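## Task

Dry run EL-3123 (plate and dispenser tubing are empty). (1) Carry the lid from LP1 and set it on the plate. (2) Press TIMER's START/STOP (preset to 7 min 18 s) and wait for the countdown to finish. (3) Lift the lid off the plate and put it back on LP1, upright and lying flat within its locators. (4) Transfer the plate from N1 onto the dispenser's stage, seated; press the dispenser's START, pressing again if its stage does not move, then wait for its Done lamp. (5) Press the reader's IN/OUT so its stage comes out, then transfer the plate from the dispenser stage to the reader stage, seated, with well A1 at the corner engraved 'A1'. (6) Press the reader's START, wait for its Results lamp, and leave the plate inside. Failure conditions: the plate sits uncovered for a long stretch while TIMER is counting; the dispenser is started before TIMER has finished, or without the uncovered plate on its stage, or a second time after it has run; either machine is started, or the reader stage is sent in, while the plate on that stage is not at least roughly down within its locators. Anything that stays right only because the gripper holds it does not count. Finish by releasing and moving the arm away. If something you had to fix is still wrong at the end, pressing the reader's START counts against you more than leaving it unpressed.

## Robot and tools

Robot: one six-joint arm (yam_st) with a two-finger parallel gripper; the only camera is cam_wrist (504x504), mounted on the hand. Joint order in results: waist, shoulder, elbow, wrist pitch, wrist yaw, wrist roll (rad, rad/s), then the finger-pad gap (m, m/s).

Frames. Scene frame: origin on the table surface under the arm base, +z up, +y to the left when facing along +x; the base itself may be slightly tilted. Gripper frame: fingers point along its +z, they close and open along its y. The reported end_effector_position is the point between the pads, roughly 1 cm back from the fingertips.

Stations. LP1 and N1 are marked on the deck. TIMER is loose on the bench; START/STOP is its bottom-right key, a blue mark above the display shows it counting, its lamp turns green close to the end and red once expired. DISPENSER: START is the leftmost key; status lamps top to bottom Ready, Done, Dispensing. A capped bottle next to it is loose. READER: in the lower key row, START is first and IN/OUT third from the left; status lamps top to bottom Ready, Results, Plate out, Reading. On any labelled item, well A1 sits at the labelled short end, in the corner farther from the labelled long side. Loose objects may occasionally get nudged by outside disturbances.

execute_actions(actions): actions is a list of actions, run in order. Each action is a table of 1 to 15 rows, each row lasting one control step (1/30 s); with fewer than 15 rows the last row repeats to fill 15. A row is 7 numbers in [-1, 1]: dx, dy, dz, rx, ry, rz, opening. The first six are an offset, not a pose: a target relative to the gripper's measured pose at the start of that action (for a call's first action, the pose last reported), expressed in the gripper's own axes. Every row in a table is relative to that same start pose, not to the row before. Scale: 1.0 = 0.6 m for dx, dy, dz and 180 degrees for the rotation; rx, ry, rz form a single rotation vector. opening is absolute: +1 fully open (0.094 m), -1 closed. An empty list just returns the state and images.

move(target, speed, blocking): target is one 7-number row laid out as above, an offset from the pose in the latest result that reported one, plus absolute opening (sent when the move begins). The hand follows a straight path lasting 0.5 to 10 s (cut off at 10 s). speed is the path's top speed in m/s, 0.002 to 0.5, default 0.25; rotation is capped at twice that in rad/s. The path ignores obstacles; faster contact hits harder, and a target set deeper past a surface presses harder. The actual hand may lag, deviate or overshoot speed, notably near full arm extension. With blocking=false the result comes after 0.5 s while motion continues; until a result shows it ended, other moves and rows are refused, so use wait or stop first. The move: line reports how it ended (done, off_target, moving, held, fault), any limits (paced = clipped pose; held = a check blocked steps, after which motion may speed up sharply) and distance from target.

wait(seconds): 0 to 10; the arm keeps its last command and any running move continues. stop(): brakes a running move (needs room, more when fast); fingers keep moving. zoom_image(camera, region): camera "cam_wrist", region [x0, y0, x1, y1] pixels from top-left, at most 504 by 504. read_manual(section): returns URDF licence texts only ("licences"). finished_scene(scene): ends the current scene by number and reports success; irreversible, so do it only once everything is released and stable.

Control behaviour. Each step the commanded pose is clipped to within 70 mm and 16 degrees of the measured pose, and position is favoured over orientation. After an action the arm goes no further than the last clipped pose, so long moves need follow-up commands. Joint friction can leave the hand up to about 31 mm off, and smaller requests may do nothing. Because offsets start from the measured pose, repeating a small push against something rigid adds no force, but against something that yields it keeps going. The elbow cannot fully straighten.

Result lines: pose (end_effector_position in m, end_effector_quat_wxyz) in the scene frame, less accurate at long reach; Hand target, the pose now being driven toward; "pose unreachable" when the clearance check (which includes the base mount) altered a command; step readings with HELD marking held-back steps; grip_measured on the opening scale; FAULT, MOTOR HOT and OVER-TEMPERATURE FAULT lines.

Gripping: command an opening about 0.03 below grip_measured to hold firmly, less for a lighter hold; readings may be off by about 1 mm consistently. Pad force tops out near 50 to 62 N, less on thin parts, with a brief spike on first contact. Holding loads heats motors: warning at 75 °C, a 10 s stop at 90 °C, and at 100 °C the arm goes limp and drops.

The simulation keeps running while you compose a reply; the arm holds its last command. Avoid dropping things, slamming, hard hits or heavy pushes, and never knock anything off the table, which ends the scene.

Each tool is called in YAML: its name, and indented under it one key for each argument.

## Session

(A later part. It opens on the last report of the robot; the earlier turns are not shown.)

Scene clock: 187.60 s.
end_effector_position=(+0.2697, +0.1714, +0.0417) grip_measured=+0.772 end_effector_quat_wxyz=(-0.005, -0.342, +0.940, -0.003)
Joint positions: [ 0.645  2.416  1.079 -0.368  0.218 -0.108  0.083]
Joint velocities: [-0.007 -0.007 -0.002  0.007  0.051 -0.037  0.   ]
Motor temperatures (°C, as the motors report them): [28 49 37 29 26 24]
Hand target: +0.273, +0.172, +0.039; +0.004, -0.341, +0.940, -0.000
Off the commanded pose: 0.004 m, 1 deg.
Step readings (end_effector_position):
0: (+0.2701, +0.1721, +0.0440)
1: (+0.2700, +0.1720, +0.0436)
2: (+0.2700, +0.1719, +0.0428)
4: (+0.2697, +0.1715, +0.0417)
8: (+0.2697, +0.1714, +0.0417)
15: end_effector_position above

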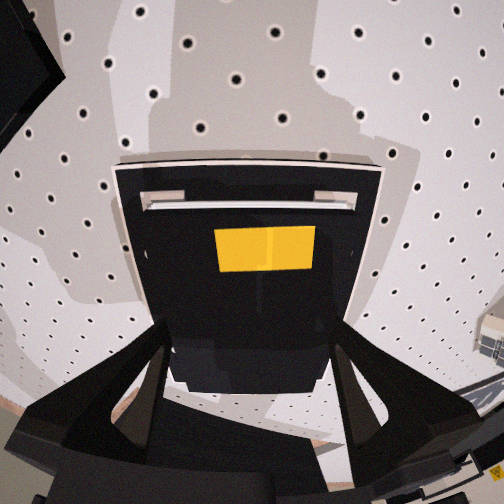

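execute_actions:
  actions:
    - [[0,0,0,0,0,0,0.8],[0,0,0,0,0,0,0.85],[0,0,0,0,0,0,1]]
    - [[0,0,0,0,0,0,1]]

zoom_image:
  camera: "cam_wrist"
  region: [100,130,400,400]

Scene clock: 192.27 s.
end_effector_position=(+0.2695, +0.1713, +0.0417) grip_measured=+0.998 end_effector_quat_wxyz=(-0.005, -0.342, +0.940, -0.003)
Joint positions: [ 0.645  2.416  1.079 -0.369  0.218 -0.108  0.094]
Joint velocities: [ 0.007 -0.012  0.007  0.037  0.037 -0.037 -0.001]
Motor temperatures (°C, as the motors report them): [28 50 37 29 26 24]
Hand target: +0.269, +0.171, +0.042; -0.005, -0.342, +0.940, -0.003
Off the commanded pose: 0.000 m, 0 deg.
Step readings (end_effector_position; steps 1 to 15: 1st action; 16 to 30: 2nd action):
0: (+0.2697, +0.1714, +0.0417)
1: (+0.2695, +0.1713, +0.0417)
2: (+0.2695, +0.1713, +0.0417)
4: (+0.2695, +0.1713, +0.0417)
8: (+0.2695, +0.1713, +0.0417)
15: (+0.2695, +0.1713, +0.0417)
16: (+0.2695, +0.1713, +0.0417)
17: (+0.2695, +0.1713, +0.0417)
19: (+0.2695, +0.1713, +0.0417)
23: (+0.2695, +0.1713, +0.0417)
30: end_effector_position above

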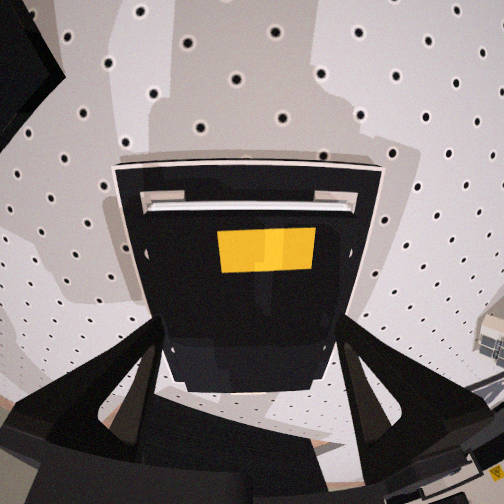

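Region (100, 130, 400, 400) of cam_wrist's 504x504 image, scaled by 1.680, with more detail than that image has; it fills the top 454 rows of this view, and the rest is white.

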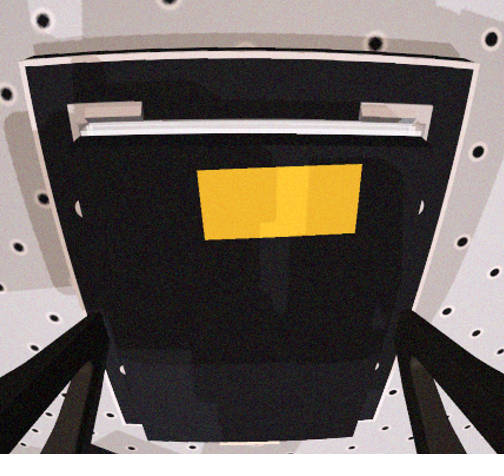

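execute_actions:
  actions:
    - [[0,0,0,0,0,0,0.85],[0,0,0,0,0,0,0.8],[0,0,0,0,0,0,0.74]]
    - [[0,0,-0.02,0,0,0,0.74],[0,0,-0.02,0,0,0,0.74],[0,0,-0.02,0,0,0,0.74],[0,0,-0.006,0,0,0,0.74]]

move:
  target: [-0.006,0,0,0,-0.009,0,0.74]
  speed: 0.02

zoom_image:
  camera: "cam_wrist"
  region: [100,130,400,400]

Scene clock: 198.53 s.
end_effector_position=(+0.2692, +0.1705, +0.0439) grip_measured=+0.769 end_effector_quat_wxyz=(-0.006, -0.343, +0.939, -0.004)
Joint positions: [ 0.645  2.409  1.079 -0.379  0.218 -0.108  0.083]
Joint velocities: [ 0.002 -0.027 -0.007 -0.051  0.007  0.022 -0.001]
Motor temperatures (°C, as the motors report them): [28 50 37 29 26 24]
Hand target: +0.269, +0.171, +0.045; -0.005, -0.342, +0.940, -0.003
Off the commanded pose: 0.002 m, 0 deg.
Step readings (end_effector_position; steps 1 to 15: 1st action; 16 to 30: 2nd action):
0: (+0.2695, +0.1713, +0.0417)
1: (+0.2695, +0.1713, +0.0417)
2: (+0.2695, +0.1713, +0.0417)
4: (+0.2695, +0.1713, +0.0417)
8: (+0.2695, +0.1713, +0.0417)
15: (+0.2695, +0.1713, +0.0417)
16: (+0.2692, +0.1710, +0.0419)
17: (+0.2688, +0.1706, +0.0426)
19: (+0.2691, +0.1704, +0.0439)
23: (+0.2692, +0.1705, +0.0439)
30: end_effector_position above

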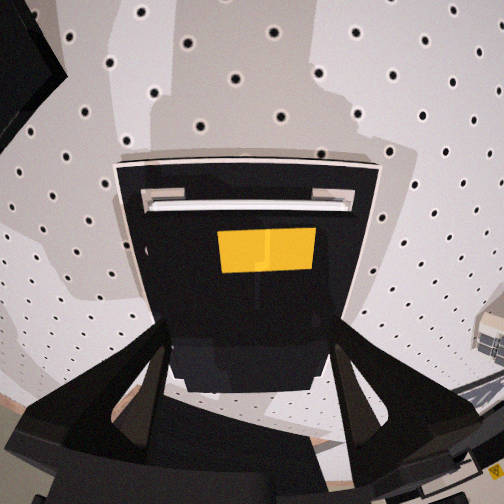

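Scene clock: 199.47 s.
end_effector_position=(+0.2711, +0.1718, +0.0439) grip_measured=+0.769 end_effector_quat_wxyz=(-0.002, -0.342, +0.940, -0.002)
Joint positions: [ 0.645  2.409  1.079 -0.37   0.218 -0.108  0.083]
Joint velocities: [-0.007 -0.012 -0.017 -0.022  0.007 -0.022 -0.   ]
Motor temperatures (°C, as the motors report them): [28 50 37 29 26 24]
Hand target: +0.272, +0.173, +0.044; +0.007, -0.343, +0.939, +0.001
Off the commanded pose: 0.001 m, 1 deg.
move: done

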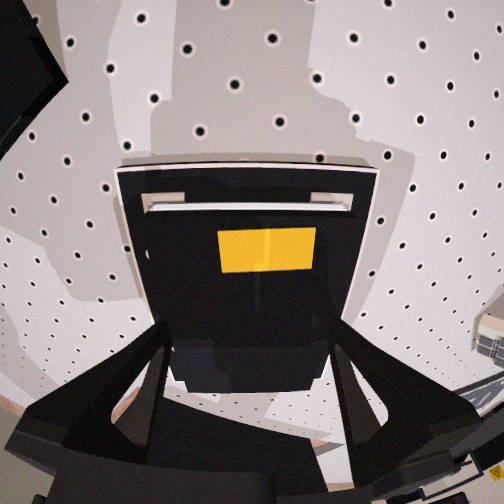

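Region (100, 130, 400, 400) of cam_wrist's 504x504 image, scaled by 1.680, with more detail than that image has; it fills the top 454 rows of this view, and the rest is white.

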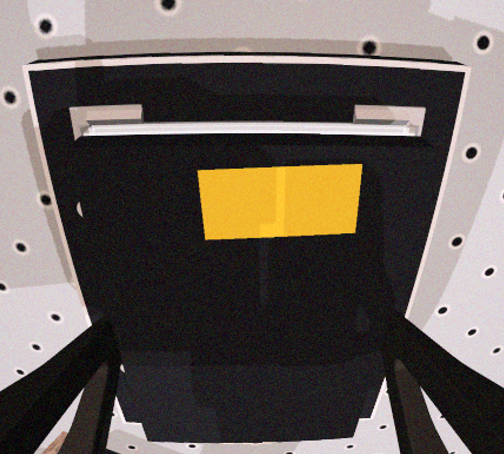

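execute_actions:
  actions:
    - [[-0.004,0.004,0.02,0,-0.004,0,0.74],[-0.004,0.004,0.02,0,-0.004,0,0.74],[-0.004,0.004,0.02,0,-0.004,0,0.74],[-0.004,0.003,0.008,0,-0.006,0,0.74]]
    - [[-0.003,0,0.02,0,-0.003,0,0.74],[-0.003,0,0.02,0,-0.003,0,0.74],[-0.003,0,0.02,0,-0.003,0,0.74],[-0.003,0,0.008,0,-0.004,0,0.74]]

zoom_image:
  camera: "cam_wrist"
  region: [100,130,400,400]

Scene clock: 206.57 s.
end_effector_position=(+0.2706, +0.1721, +0.0411) grip_measured=+0.769 end_effector_quat_wxyz=(-0.002, -0.342, +0.940, -0.003)
Joint positions: [ 0.645  2.418  1.079 -0.361  0.218 -0.108  0.083]
Joint velocities: [ 0.002  0.007 -0.012 -0.007 -0.066 -0.037  0.   ]
Motor temperatures (°C, as the motors report them): [28 51 37 29 26 24]
Hand target: +0.272, +0.173, +0.036; +0.003, -0.342, +0.940, -0.001
Off the commanded pose: 0.005 m, 1 deg.
Step readings (end_effector_position; steps 1 to 15: 1st action; 16 to 30: 2nd action):
0: (+0.2711, +0.1718, +0.0439)
1: (+0.2710, +0.1718, +0.0434)
2: (+0.2709, +0.1720, +0.0425)
4: (+0.2705, +0.1720, +0.0411)
8: (+0.2705, +0.1720, +0.0411)
15: (+0.2705, +0.1720, +0.0411)
16: (+0.2706, +0.1721, +0.0411)
17: (+0.2706, +0.1721, +0.0411)
19: (+0.2706, +0.1721, +0.0411)
23: (+0.2706, +0.1721, +0.0411)
30: end_effector_position above

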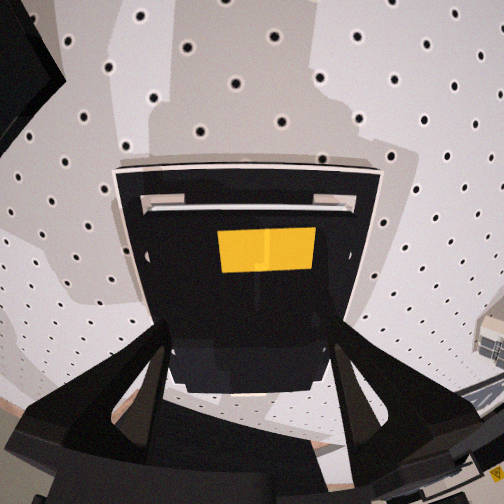

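Region (100, 130, 400, 400) of cam_wrist's 504x504 image, scaled by 1.680, with more detail than that image has; it fills the top 454 rows of this view, and the rest is white.

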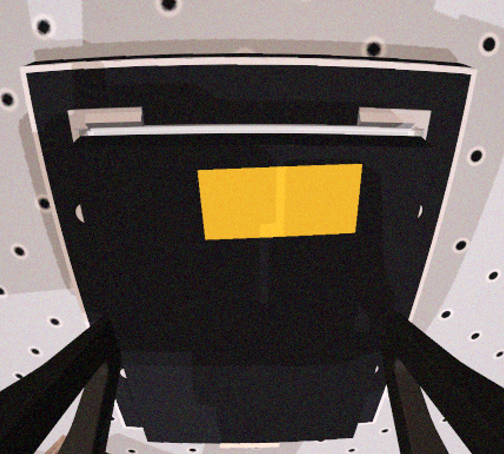

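execute_actions:
  actions:
    - [[0,0,0,0,0,0,0.8],[0,0,0,0,0,0,0.85],[0,0,0,0,0,0,1]]
    - [[0,0,0,0,0,0,1]]

move:
  target: [0,0,-0.07,0,0,0,1]
  speed: 0.08

move:
  target: [0,-0.17,0,0,0,0.5,-1]
  speed: 0.25

Scene clock: 213.83 s.
end_effector_position=(+0.2702, +0.1719, +0.0411) grip_measured=+0.998 end_effector_quat_wxyz=(-0.003, -0.342, +0.940, -0.003)
Joint positions: [ 0.645  2.418  1.079 -0.363  0.218 -0.108  0.094]
Joint velocities: [-0.017 -0.012 -0.002  0.022 -0.037  0.037 -0.   ]
Motor temperatures (°C, as the motors report them): [28 51 37 29 26 24]
Hand target: +0.270, +0.172, +0.041; -0.003, -0.342, +0.940, -0.003
Off the commanded pose: 0.000 m, 0 deg.
Step readings (end_effector_position; steps 1 to 15: 1st action; 16 to 30: 2nd action):
0: (+0.2706, +0.1721, +0.0411)
1: (+0.2702, +0.1719, +0.0411)
2: (+0.2703, +0.1719, +0.0411)
4: (+0.2702, +0.1719, +0.0411)
8: (+0.2702, +0.1719, +0.0411)
15: (+0.2702, +0.1719, +0.0411)
16: (+0.2702, +0.1719, +0.0411)
17: (+0.2702, +0.1719, +0.0411)
19: (+0.2702, +0.1719, +0.0411)
23: (+0.2702, +0.1719, +0.0411)
30: end_effector_position above

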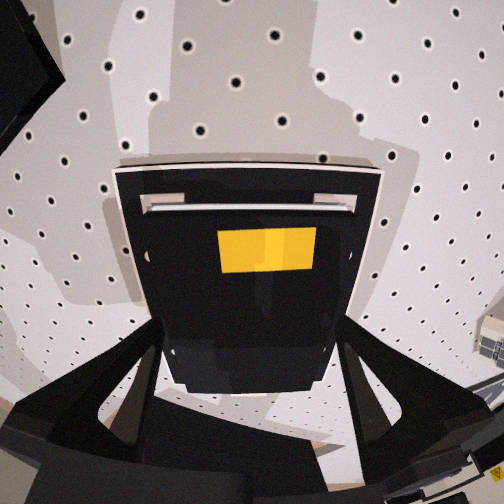

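Scene clock: 214.87 s.
end_effector_position=(+0.2679, +0.1677, +0.0752) grip_measured=+0.998 end_effector_quat_wxyz=(-0.009, -0.342, +0.940, -0.006)
Joint positions: [ 0.662  2.312  1.079 -0.487  0.218 -0.088  0.094]
Joint velocities: [-0.007 -0.007  0.002 -0.007 -0.037 -0.125 -0.   ]
Motor temperatures (°C, as the motors report them): [28 51 37 29 26 24]
Hand target: +0.269, +0.172, +0.083; -0.003, -0.342, +0.940, -0.003
Off the commanded pose: 0.009 m, 1 deg.
move: done

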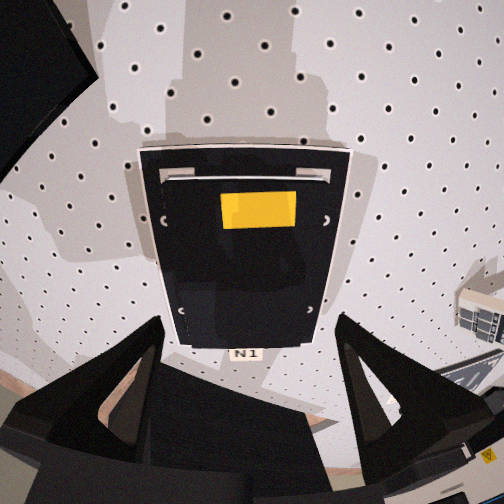

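Scene clock: 218.57 s.
end_effector_position=(+0.3212, +0.0964, +0.0681) grip_measured=-0.997 end_effector_quat_wxyz=(-0.016, +0.409, +0.913, -0.012)
Joint positions: [ 0.392  2.312  1.161 -0.526  0.234  1.182  0.   ]
Joint velocities: [ 0.007  0.007  0.012 -0.051 -0.022  0.095  0.002]
Motor temperatures (°C, as the motors report them): [28 52 37 29 26 24]
Hand target: +0.333, +0.093, +0.077; -0.005, +0.422, +0.907, -0.005
Off the commanded pose: 0.016 m, 2 deg.
move: off_target

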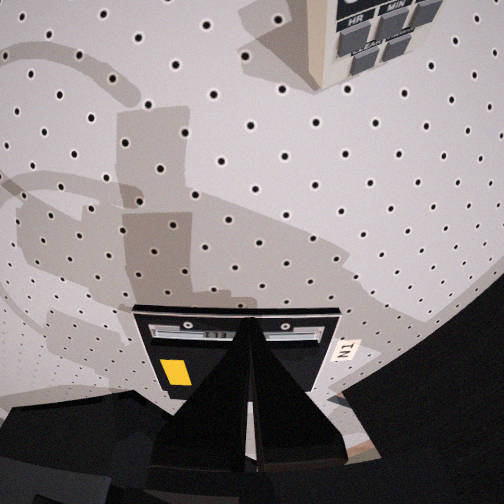

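zoom_image:
  camera: "cam_wrist"
  region: [120,290,360,400]

Region (120, 290, 360, 400) of cam_wrist's 504x504 image, scaled by 2.100, with more detail than that image has; it fills the top 231 rows of this view, and the rest is white.

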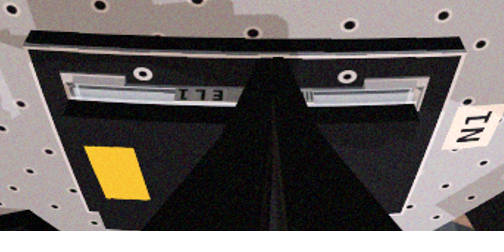

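move:
  target: [-0.16,-0.17,0,0,0,-0.14,-1]

move:
  target: [0,0,0,0,-0.25,0,-1]

Scene clock: 229.60 s.
end_effector_position=(+0.3098, -0.0367, +0.0676) grip_measured=-0.997 end_effector_quat_wxyz=(-0.023, +0.200, +0.979, -0.005)
Joint positions: [ 0.003  2.13   1.001 -0.459  0.249  0.345  0.   ]
Joint velocities: [-0.012  0.012 -0.002 -0.11  -0.066 -0.037 -0.   ]
Motor temperatures (°C, as the motors report them): [28 54 37 29 26 24]
Hand target: +0.309, -0.038, +0.071; -0.017, +0.200, +0.980, -0.001
Off the commanded pose: 0.007 m, 1 deg.
move: done

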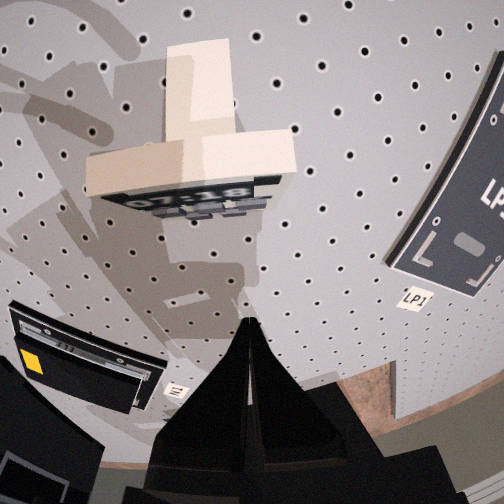

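Scene clock: 232.07 s.
end_effector_position=(+0.3222, -0.0413, +0.0723) grip_measured=-0.997 end_effector_quat_wxyz=(+0.367, +0.188, +0.908, -0.079)
Joint positions: [0.118 2.268 0.342 1.144 0.499 0.156 0.   ]
Joint velocities: [ 0.002 -0.012  0.017 -0.007 -0.081 -0.066 -0.001]
Motor temperatures (°C, as the motors report them): [28 53 37 29 26 24]
Hand target: +0.312, -0.038, +0.066; +0.355, +0.176, +0.914, -0.084
Off the commanded pose: 0.014 m, 2 deg.
move: off_target

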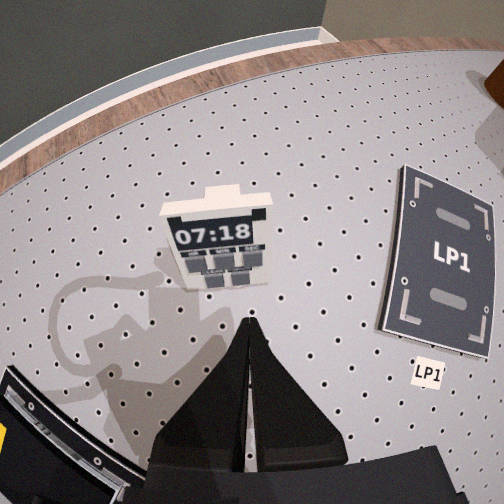

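move:
  target: [0.045,0,0.05,-0.03,0,-0.032,-1]
  speed: 0.06

Scene clock: 238.77 s.
end_effector_position=(+0.3206, -0.0391, +0.0369) grip_measured=-0.997 end_effector_quat_wxyz=(+0.368, +0.125, +0.920, -0.052)
Joint positions: [ 0.013  2.49   0.369  1.371  0.325 -0.023  0.   ]
Joint velocities: [ 0.017 -0.007  0.012  0.007  0.007  0.051  0.   ]
Motor temperatures (°C, as the motors report them): [28 51 37 30 26 24]
Hand target: +0.324, -0.041, +0.033; +0.371, +0.126, +0.918, -0.053
Off the commanded pose: 0.006 m, 0 deg.
move: done

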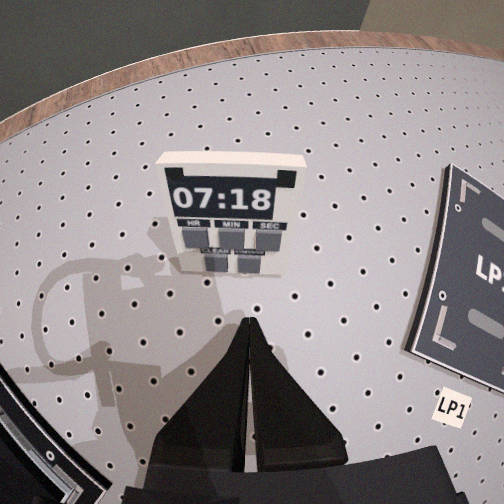

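move:
  target: [-0.028,0,0.04,0,0,0,-1]
  speed: 0.04

Scene clock: 243.93 s.
end_effector_position=(+0.3382, -0.0413, +0.0262) grip_measured=-0.997 end_effector_quat_wxyz=(+0.359, +0.122, +0.924, -0.050)
Joint positions: [-0.005  2.49   0.457  1.266  0.309 -0.036  0.   ]
Joint velocities: [-0.002 -0.017  0.002 -0.081  0.007  0.066  0.   ]
Motor temperatures (°C, as the motors report them): [28 50 36 31 26 24]
Hand target: +0.348, -0.047, +0.032; +0.369, +0.125, +0.920, -0.052
Off the commanded pose: 0.012 m, 1 deg.
move: off_target

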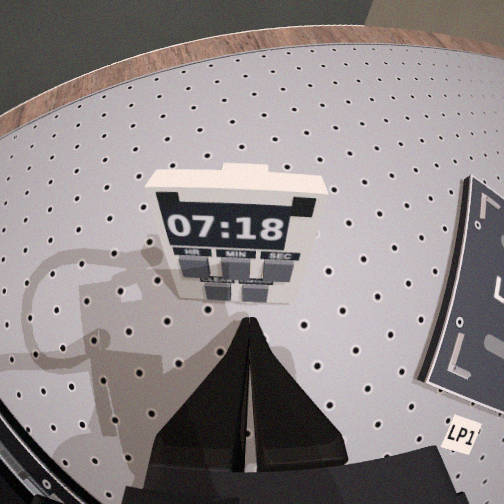

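move:
  target: [-0.03,-0.012,0.008,0,0,0,-1]
  speed: 0.03

Scene clock: 248.27 s.
end_effector_position=(+0.3427, -0.0466, +0.0302) grip_measured=-0.997 end_effector_quat_wxyz=(+0.351, +0.120, +0.928, -0.049)
Joint positions: [-0.023  2.435  0.469  1.183  0.293 -0.048  0.   ]
Joint velocities: [ 0.002 -0.032  0.017 -0.125 -0.007  0.095  0.   ]
Motor temperatures (°C, as the motors report them): [27 51 36 31 26 24]
Hand target: +0.352, -0.052, +0.035; +0.359, +0.122, +0.924, -0.050
Off the commanded pose: 0.012 m, 1 deg.
move: off_target

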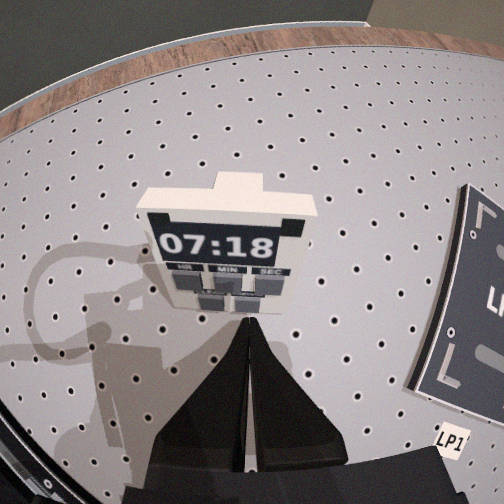

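execute_actions:
  actions:
    - [[-0.024,0,0.02,0,0,0,-1],[-0.024,0,0.02,0,0,0,-1],[-0.024,0,0.02,0,0,0,-1],[-0.01,0,0.008,0,0,0,-1]]

Scene clock: 251.57 s.
end_effector_position=(+0.3504, -0.0467, +0.0284) grip_measured=-0.997 end_effector_quat_wxyz=(+0.349, +0.119, +0.928, -0.048)
Joint positions: [-0.023  2.435  0.501  1.148  0.292 -0.049  0.   ]
Joint velocities: [ 0.002  0.007  0.007  0.051 -0.037 -0.022 -0.001]
Motor temperatures (°C, as the motors report them): [27 51 36 31 26 24]
Hand target: +0.350, -0.049, +0.031; +0.351, +0.120, +0.927, -0.049
Off the commanded pose: 0.003 m, 0 deg.
Step readings (end_effector_position):
0: (+0.3420, -0.0462, +0.0295)
1: (+0.3428, -0.0461, +0.0288)
2: (+0.3450, -0.0461, +0.0277)
4: (+0.3499, -0.0465, +0.0279)
8: (+0.3504, -0.0467, +0.0284)
15: end_effector_position above

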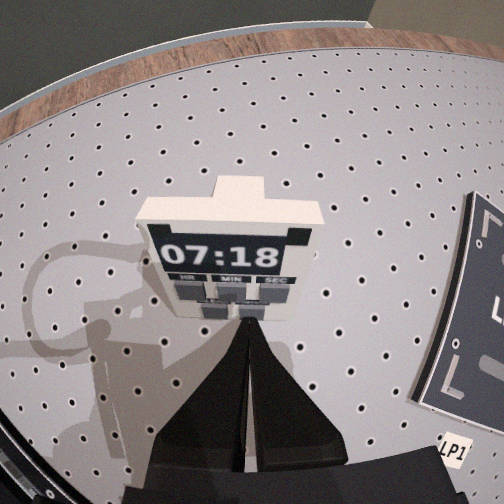

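Steps stalled at the end, perhaps near the key. Tapping again.

execute_actions:
  actions:
    - [[-0.024,-0.004,0.02,0,0,0,-1],[-0.024,-0.004,0.02,0,0,0,-1],[-0.024,-0.004,0.02,0,0,0,-1],[-0.006,0,0.005,0,0,0,-1]]

Scene clock: 256.87 s.
end_effector_position=(+0.3574, -0.0482, +0.0271) grip_measured=-0.997 end_effector_quat_wxyz=(+0.349, +0.119, +0.928, -0.048)
Joint positions: [-0.027  2.435  0.53   1.12   0.29  -0.052  0.   ]
Joint velocities: [ 0.007 -0.007 -0.022 -0.022 -0.051 -0.051 -0.001]
Motor temperatures (°C, as the motors report them): [27 51 36 32 26 24]
Hand target: +0.355, -0.048, +0.028; +0.349, +0.119, +0.928, -0.048
Off the commanded pose: 0.003 m, 0 deg.
Step readings (end_effector_position):
0: (+0.3504, -0.0467, +0.0284)
1: (+0.3510, -0.0466, +0.0276)
2: (+0.3529, -0.0469, +0.0264)
4: (+0.3568, -0.0480, +0.0265)
8: (+0.3574, -0.0482, +0.0271)
15: end_effector_position above

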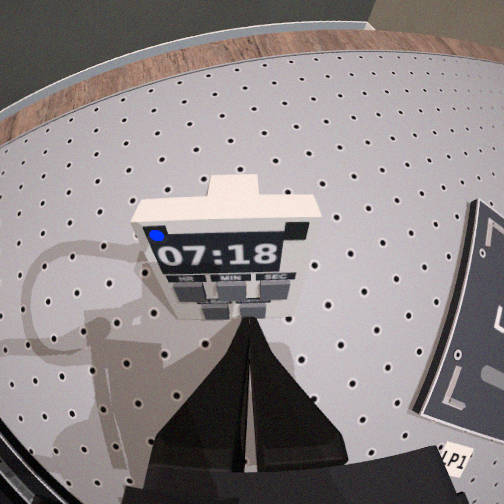

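move:
  target: [0.0,0,-0.15,0,0,0,-1]
  speed: 0.1

move:
  target: [-0.1,-0.15,-0.12,0.27,0,0.28,-1]

Scene clock: 262.47 s.
end_effector_position=(+0.3034, -0.0341, +0.0900) grip_measured=-0.997 end_effector_quat_wxyz=(+0.351, +0.119, +0.927, -0.051)
Joint positions: [0.098 2.084 0.244 1.027 0.382 0.041 0.   ]
Joint velocities: [-0.007 -0.017  0.007 -0.066 -0.022 -0.007 -0.   ]
Motor temperatures (°C, as the motors report them): [28 50 36 32 26 24]
Hand target: +0.299, -0.032, +0.093; +0.349, +0.118, +0.928, -0.050
Off the commanded pose: 0.006 m, 0 deg.
move: done

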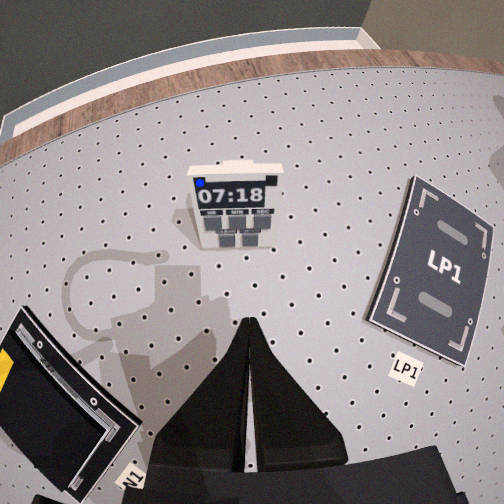

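Scene clock: 265.63 s.
end_effector_position=(+0.2740, -0.1165, +0.1871) grip_measured=-0.997 end_effector_quat_wxyz=(+0.263, +0.620, +0.691, -0.261)
Joint positions: [ 0.194  1.827  0.86  -0.711  1.002  1.646  0.   ]
Joint velocities: [-0.022 -0.002 -0.007 -0.066  0.007 -0.022 -0.001]
Motor temperatures (°C, as the motors report them): [28 50 36 32 26 24]
Hand target: +0.274, -0.120, +0.184; +0.257, +0.625, +0.687, -0.268
Off the commanded pose: 0.005 m, 1 deg.
move: done

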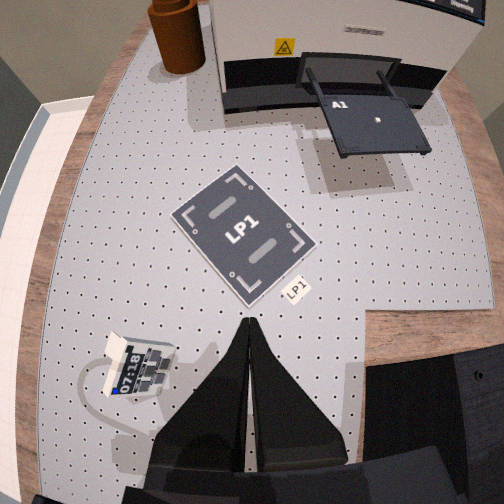

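move:
  target: [-0.205,-0.2,0.26,0,0.24,0,1]
  speed: 0.2

Scene clock: 274.13 s.
end_effector_position=(+0.1776, -0.3147, +0.1653) grip_measured=+0.998 end_effector_quat_wxyz=(+0.001, +0.676, +0.737, -0.001)
Joint positions: [-0.922  1.731  1.194 -0.818  0.123  0.481  0.094]
Joint velocities: [ 0.012 -0.017 -0.002  0.066 -0.037  0.022  0.001]
Motor temperatures (°C, as the motors report them): [27 49 37 31 26 24]
Hand target: +0.177, -0.316, +0.162; -0.007, +0.674, +0.739, +0.005
Off the commanded pose: 0.011 m, 2 deg.
move: off_target

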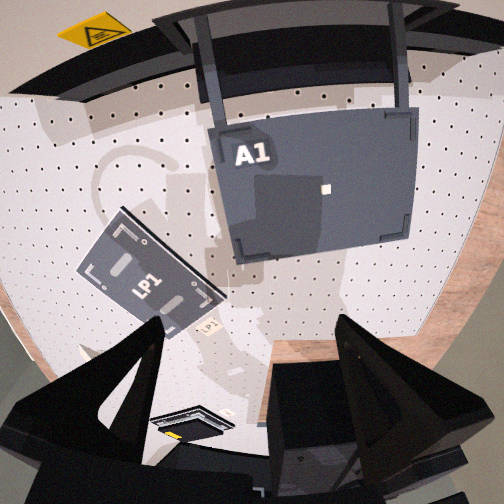

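move:
  target: [-0.08,-0.085,0.03,0,0,-0.54,1]

Scene clock: 283.23 s.
end_effector_position=(+0.1334, -0.3598, +0.1527) grip_measured=+0.998 end_effector_quat_wxyz=(+0.001, -0.105, +0.994, +0.001)
Joint positions: [-1.108  1.807  1.278 -0.809  0.078 -1.398  0.094]
Joint velocities: [-0.002 -0.017  0.022  0.007 -0.007  0.022 -0.   ]
Motor temperatures (°C, as the motors report them): [27 48 38 30 26 24]
Hand target: +0.132, -0.367, +0.149; +0.003, -0.105, +0.994, -0.001
Off the commanded pose: 0.009 m, 0 deg.
move: done

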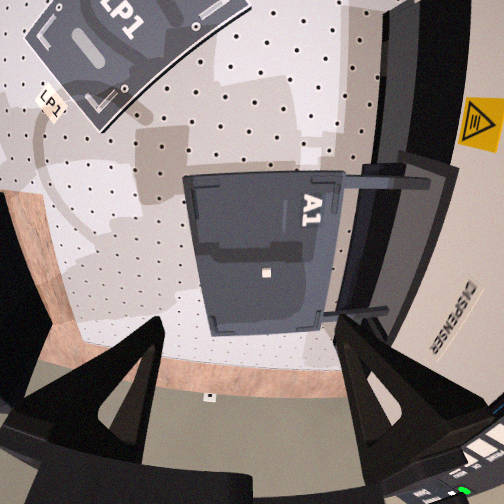

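move:
  target: [0,-0.025,0.06,0,0,-0.008,1]
  speed: 0.05

Scene clock: 288.23 s.
end_effector_position=(+0.1391, -0.3668, +0.1207) grip_measured=+0.998 end_effector_quat_wxyz=(+0.000, -0.121, +0.993, +0.005)
Joint positions: [-1.108  1.907  1.289 -0.729  0.078 -1.429  0.094]
Joint velocities: [ 0.012  0.012 -0.012 -0.007 -0.081 -0.007 -0.   ]
Motor temperatures (°C, as the motors report them): [27 48 38 30 26 24]
Hand target: +0.136, -0.375, +0.117; +0.001, -0.118, +0.993, +0.000
Off the commanded pose: 0.009 m, 1 deg.
move: done

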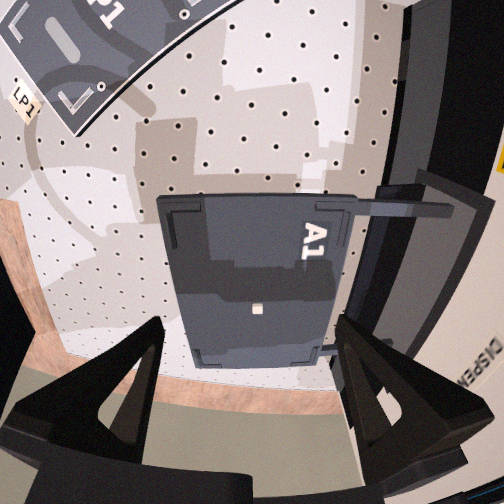

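move:
  target: [0,0,-0.05,0,0,0,1]
  speed: 0.1

move:
  target: [-0.36,0.58,0.03,0,0,0.05,1]

Scene clock: 298.03 s.
end_effector_position=(+0.1356, -0.3625, +0.1410) grip_measured=+0.998 end_effector_quat_wxyz=(-0.003, -0.122, +0.992, +0.015)
Joint positions: [-1.108  1.863  1.313 -0.817  0.078 -1.43   0.094]
Joint velocities: [-0.002  0.012  0.002 -0.066 -0.022  0.007  0.   ]
Motor temperatures (°C, as the motors report them): [27 49 39 30 26 24]
Hand target: +0.139, -0.366, +0.150; -0.000, -0.121, +0.993, +0.005
Off the commanded pose: 0.011 m, 1 deg.
move: off_target

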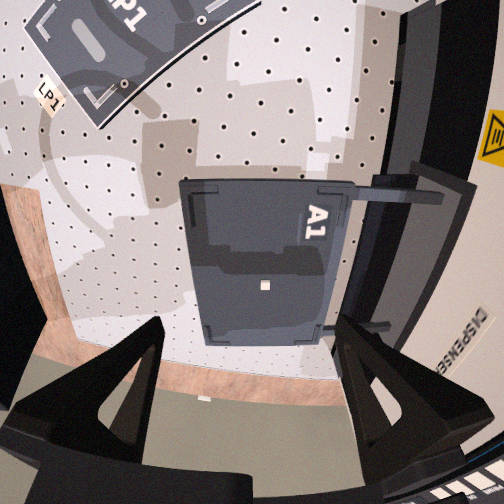

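Scene clock: 300.40 s.
end_effector_position=(+0.2483, +0.0172, +0.1216) grip_measured=+0.998 end_effector_quat_wxyz=(-0.020, -0.047, +0.999, +0.007)
Joint positions: [ 0.234  1.851  0.775 -0.562  0.227  0.082  0.094]
Joint velocities: [-0.002 -0.002  0.002 -0.022 -0.022 -0.007  0.001]
Motor temperatures (°C, as the motors report them): [27 49 39 30 26 24]
Hand target: +0.251, +0.019, +0.120; -0.023, -0.047, +0.999, +0.002
Off the commanded pose: 0.020 m, 2 deg.
move: off_target

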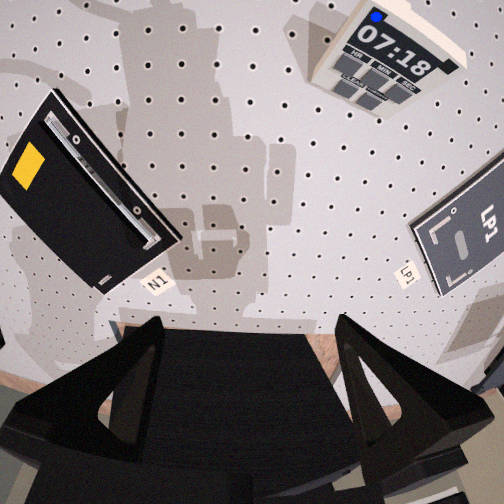

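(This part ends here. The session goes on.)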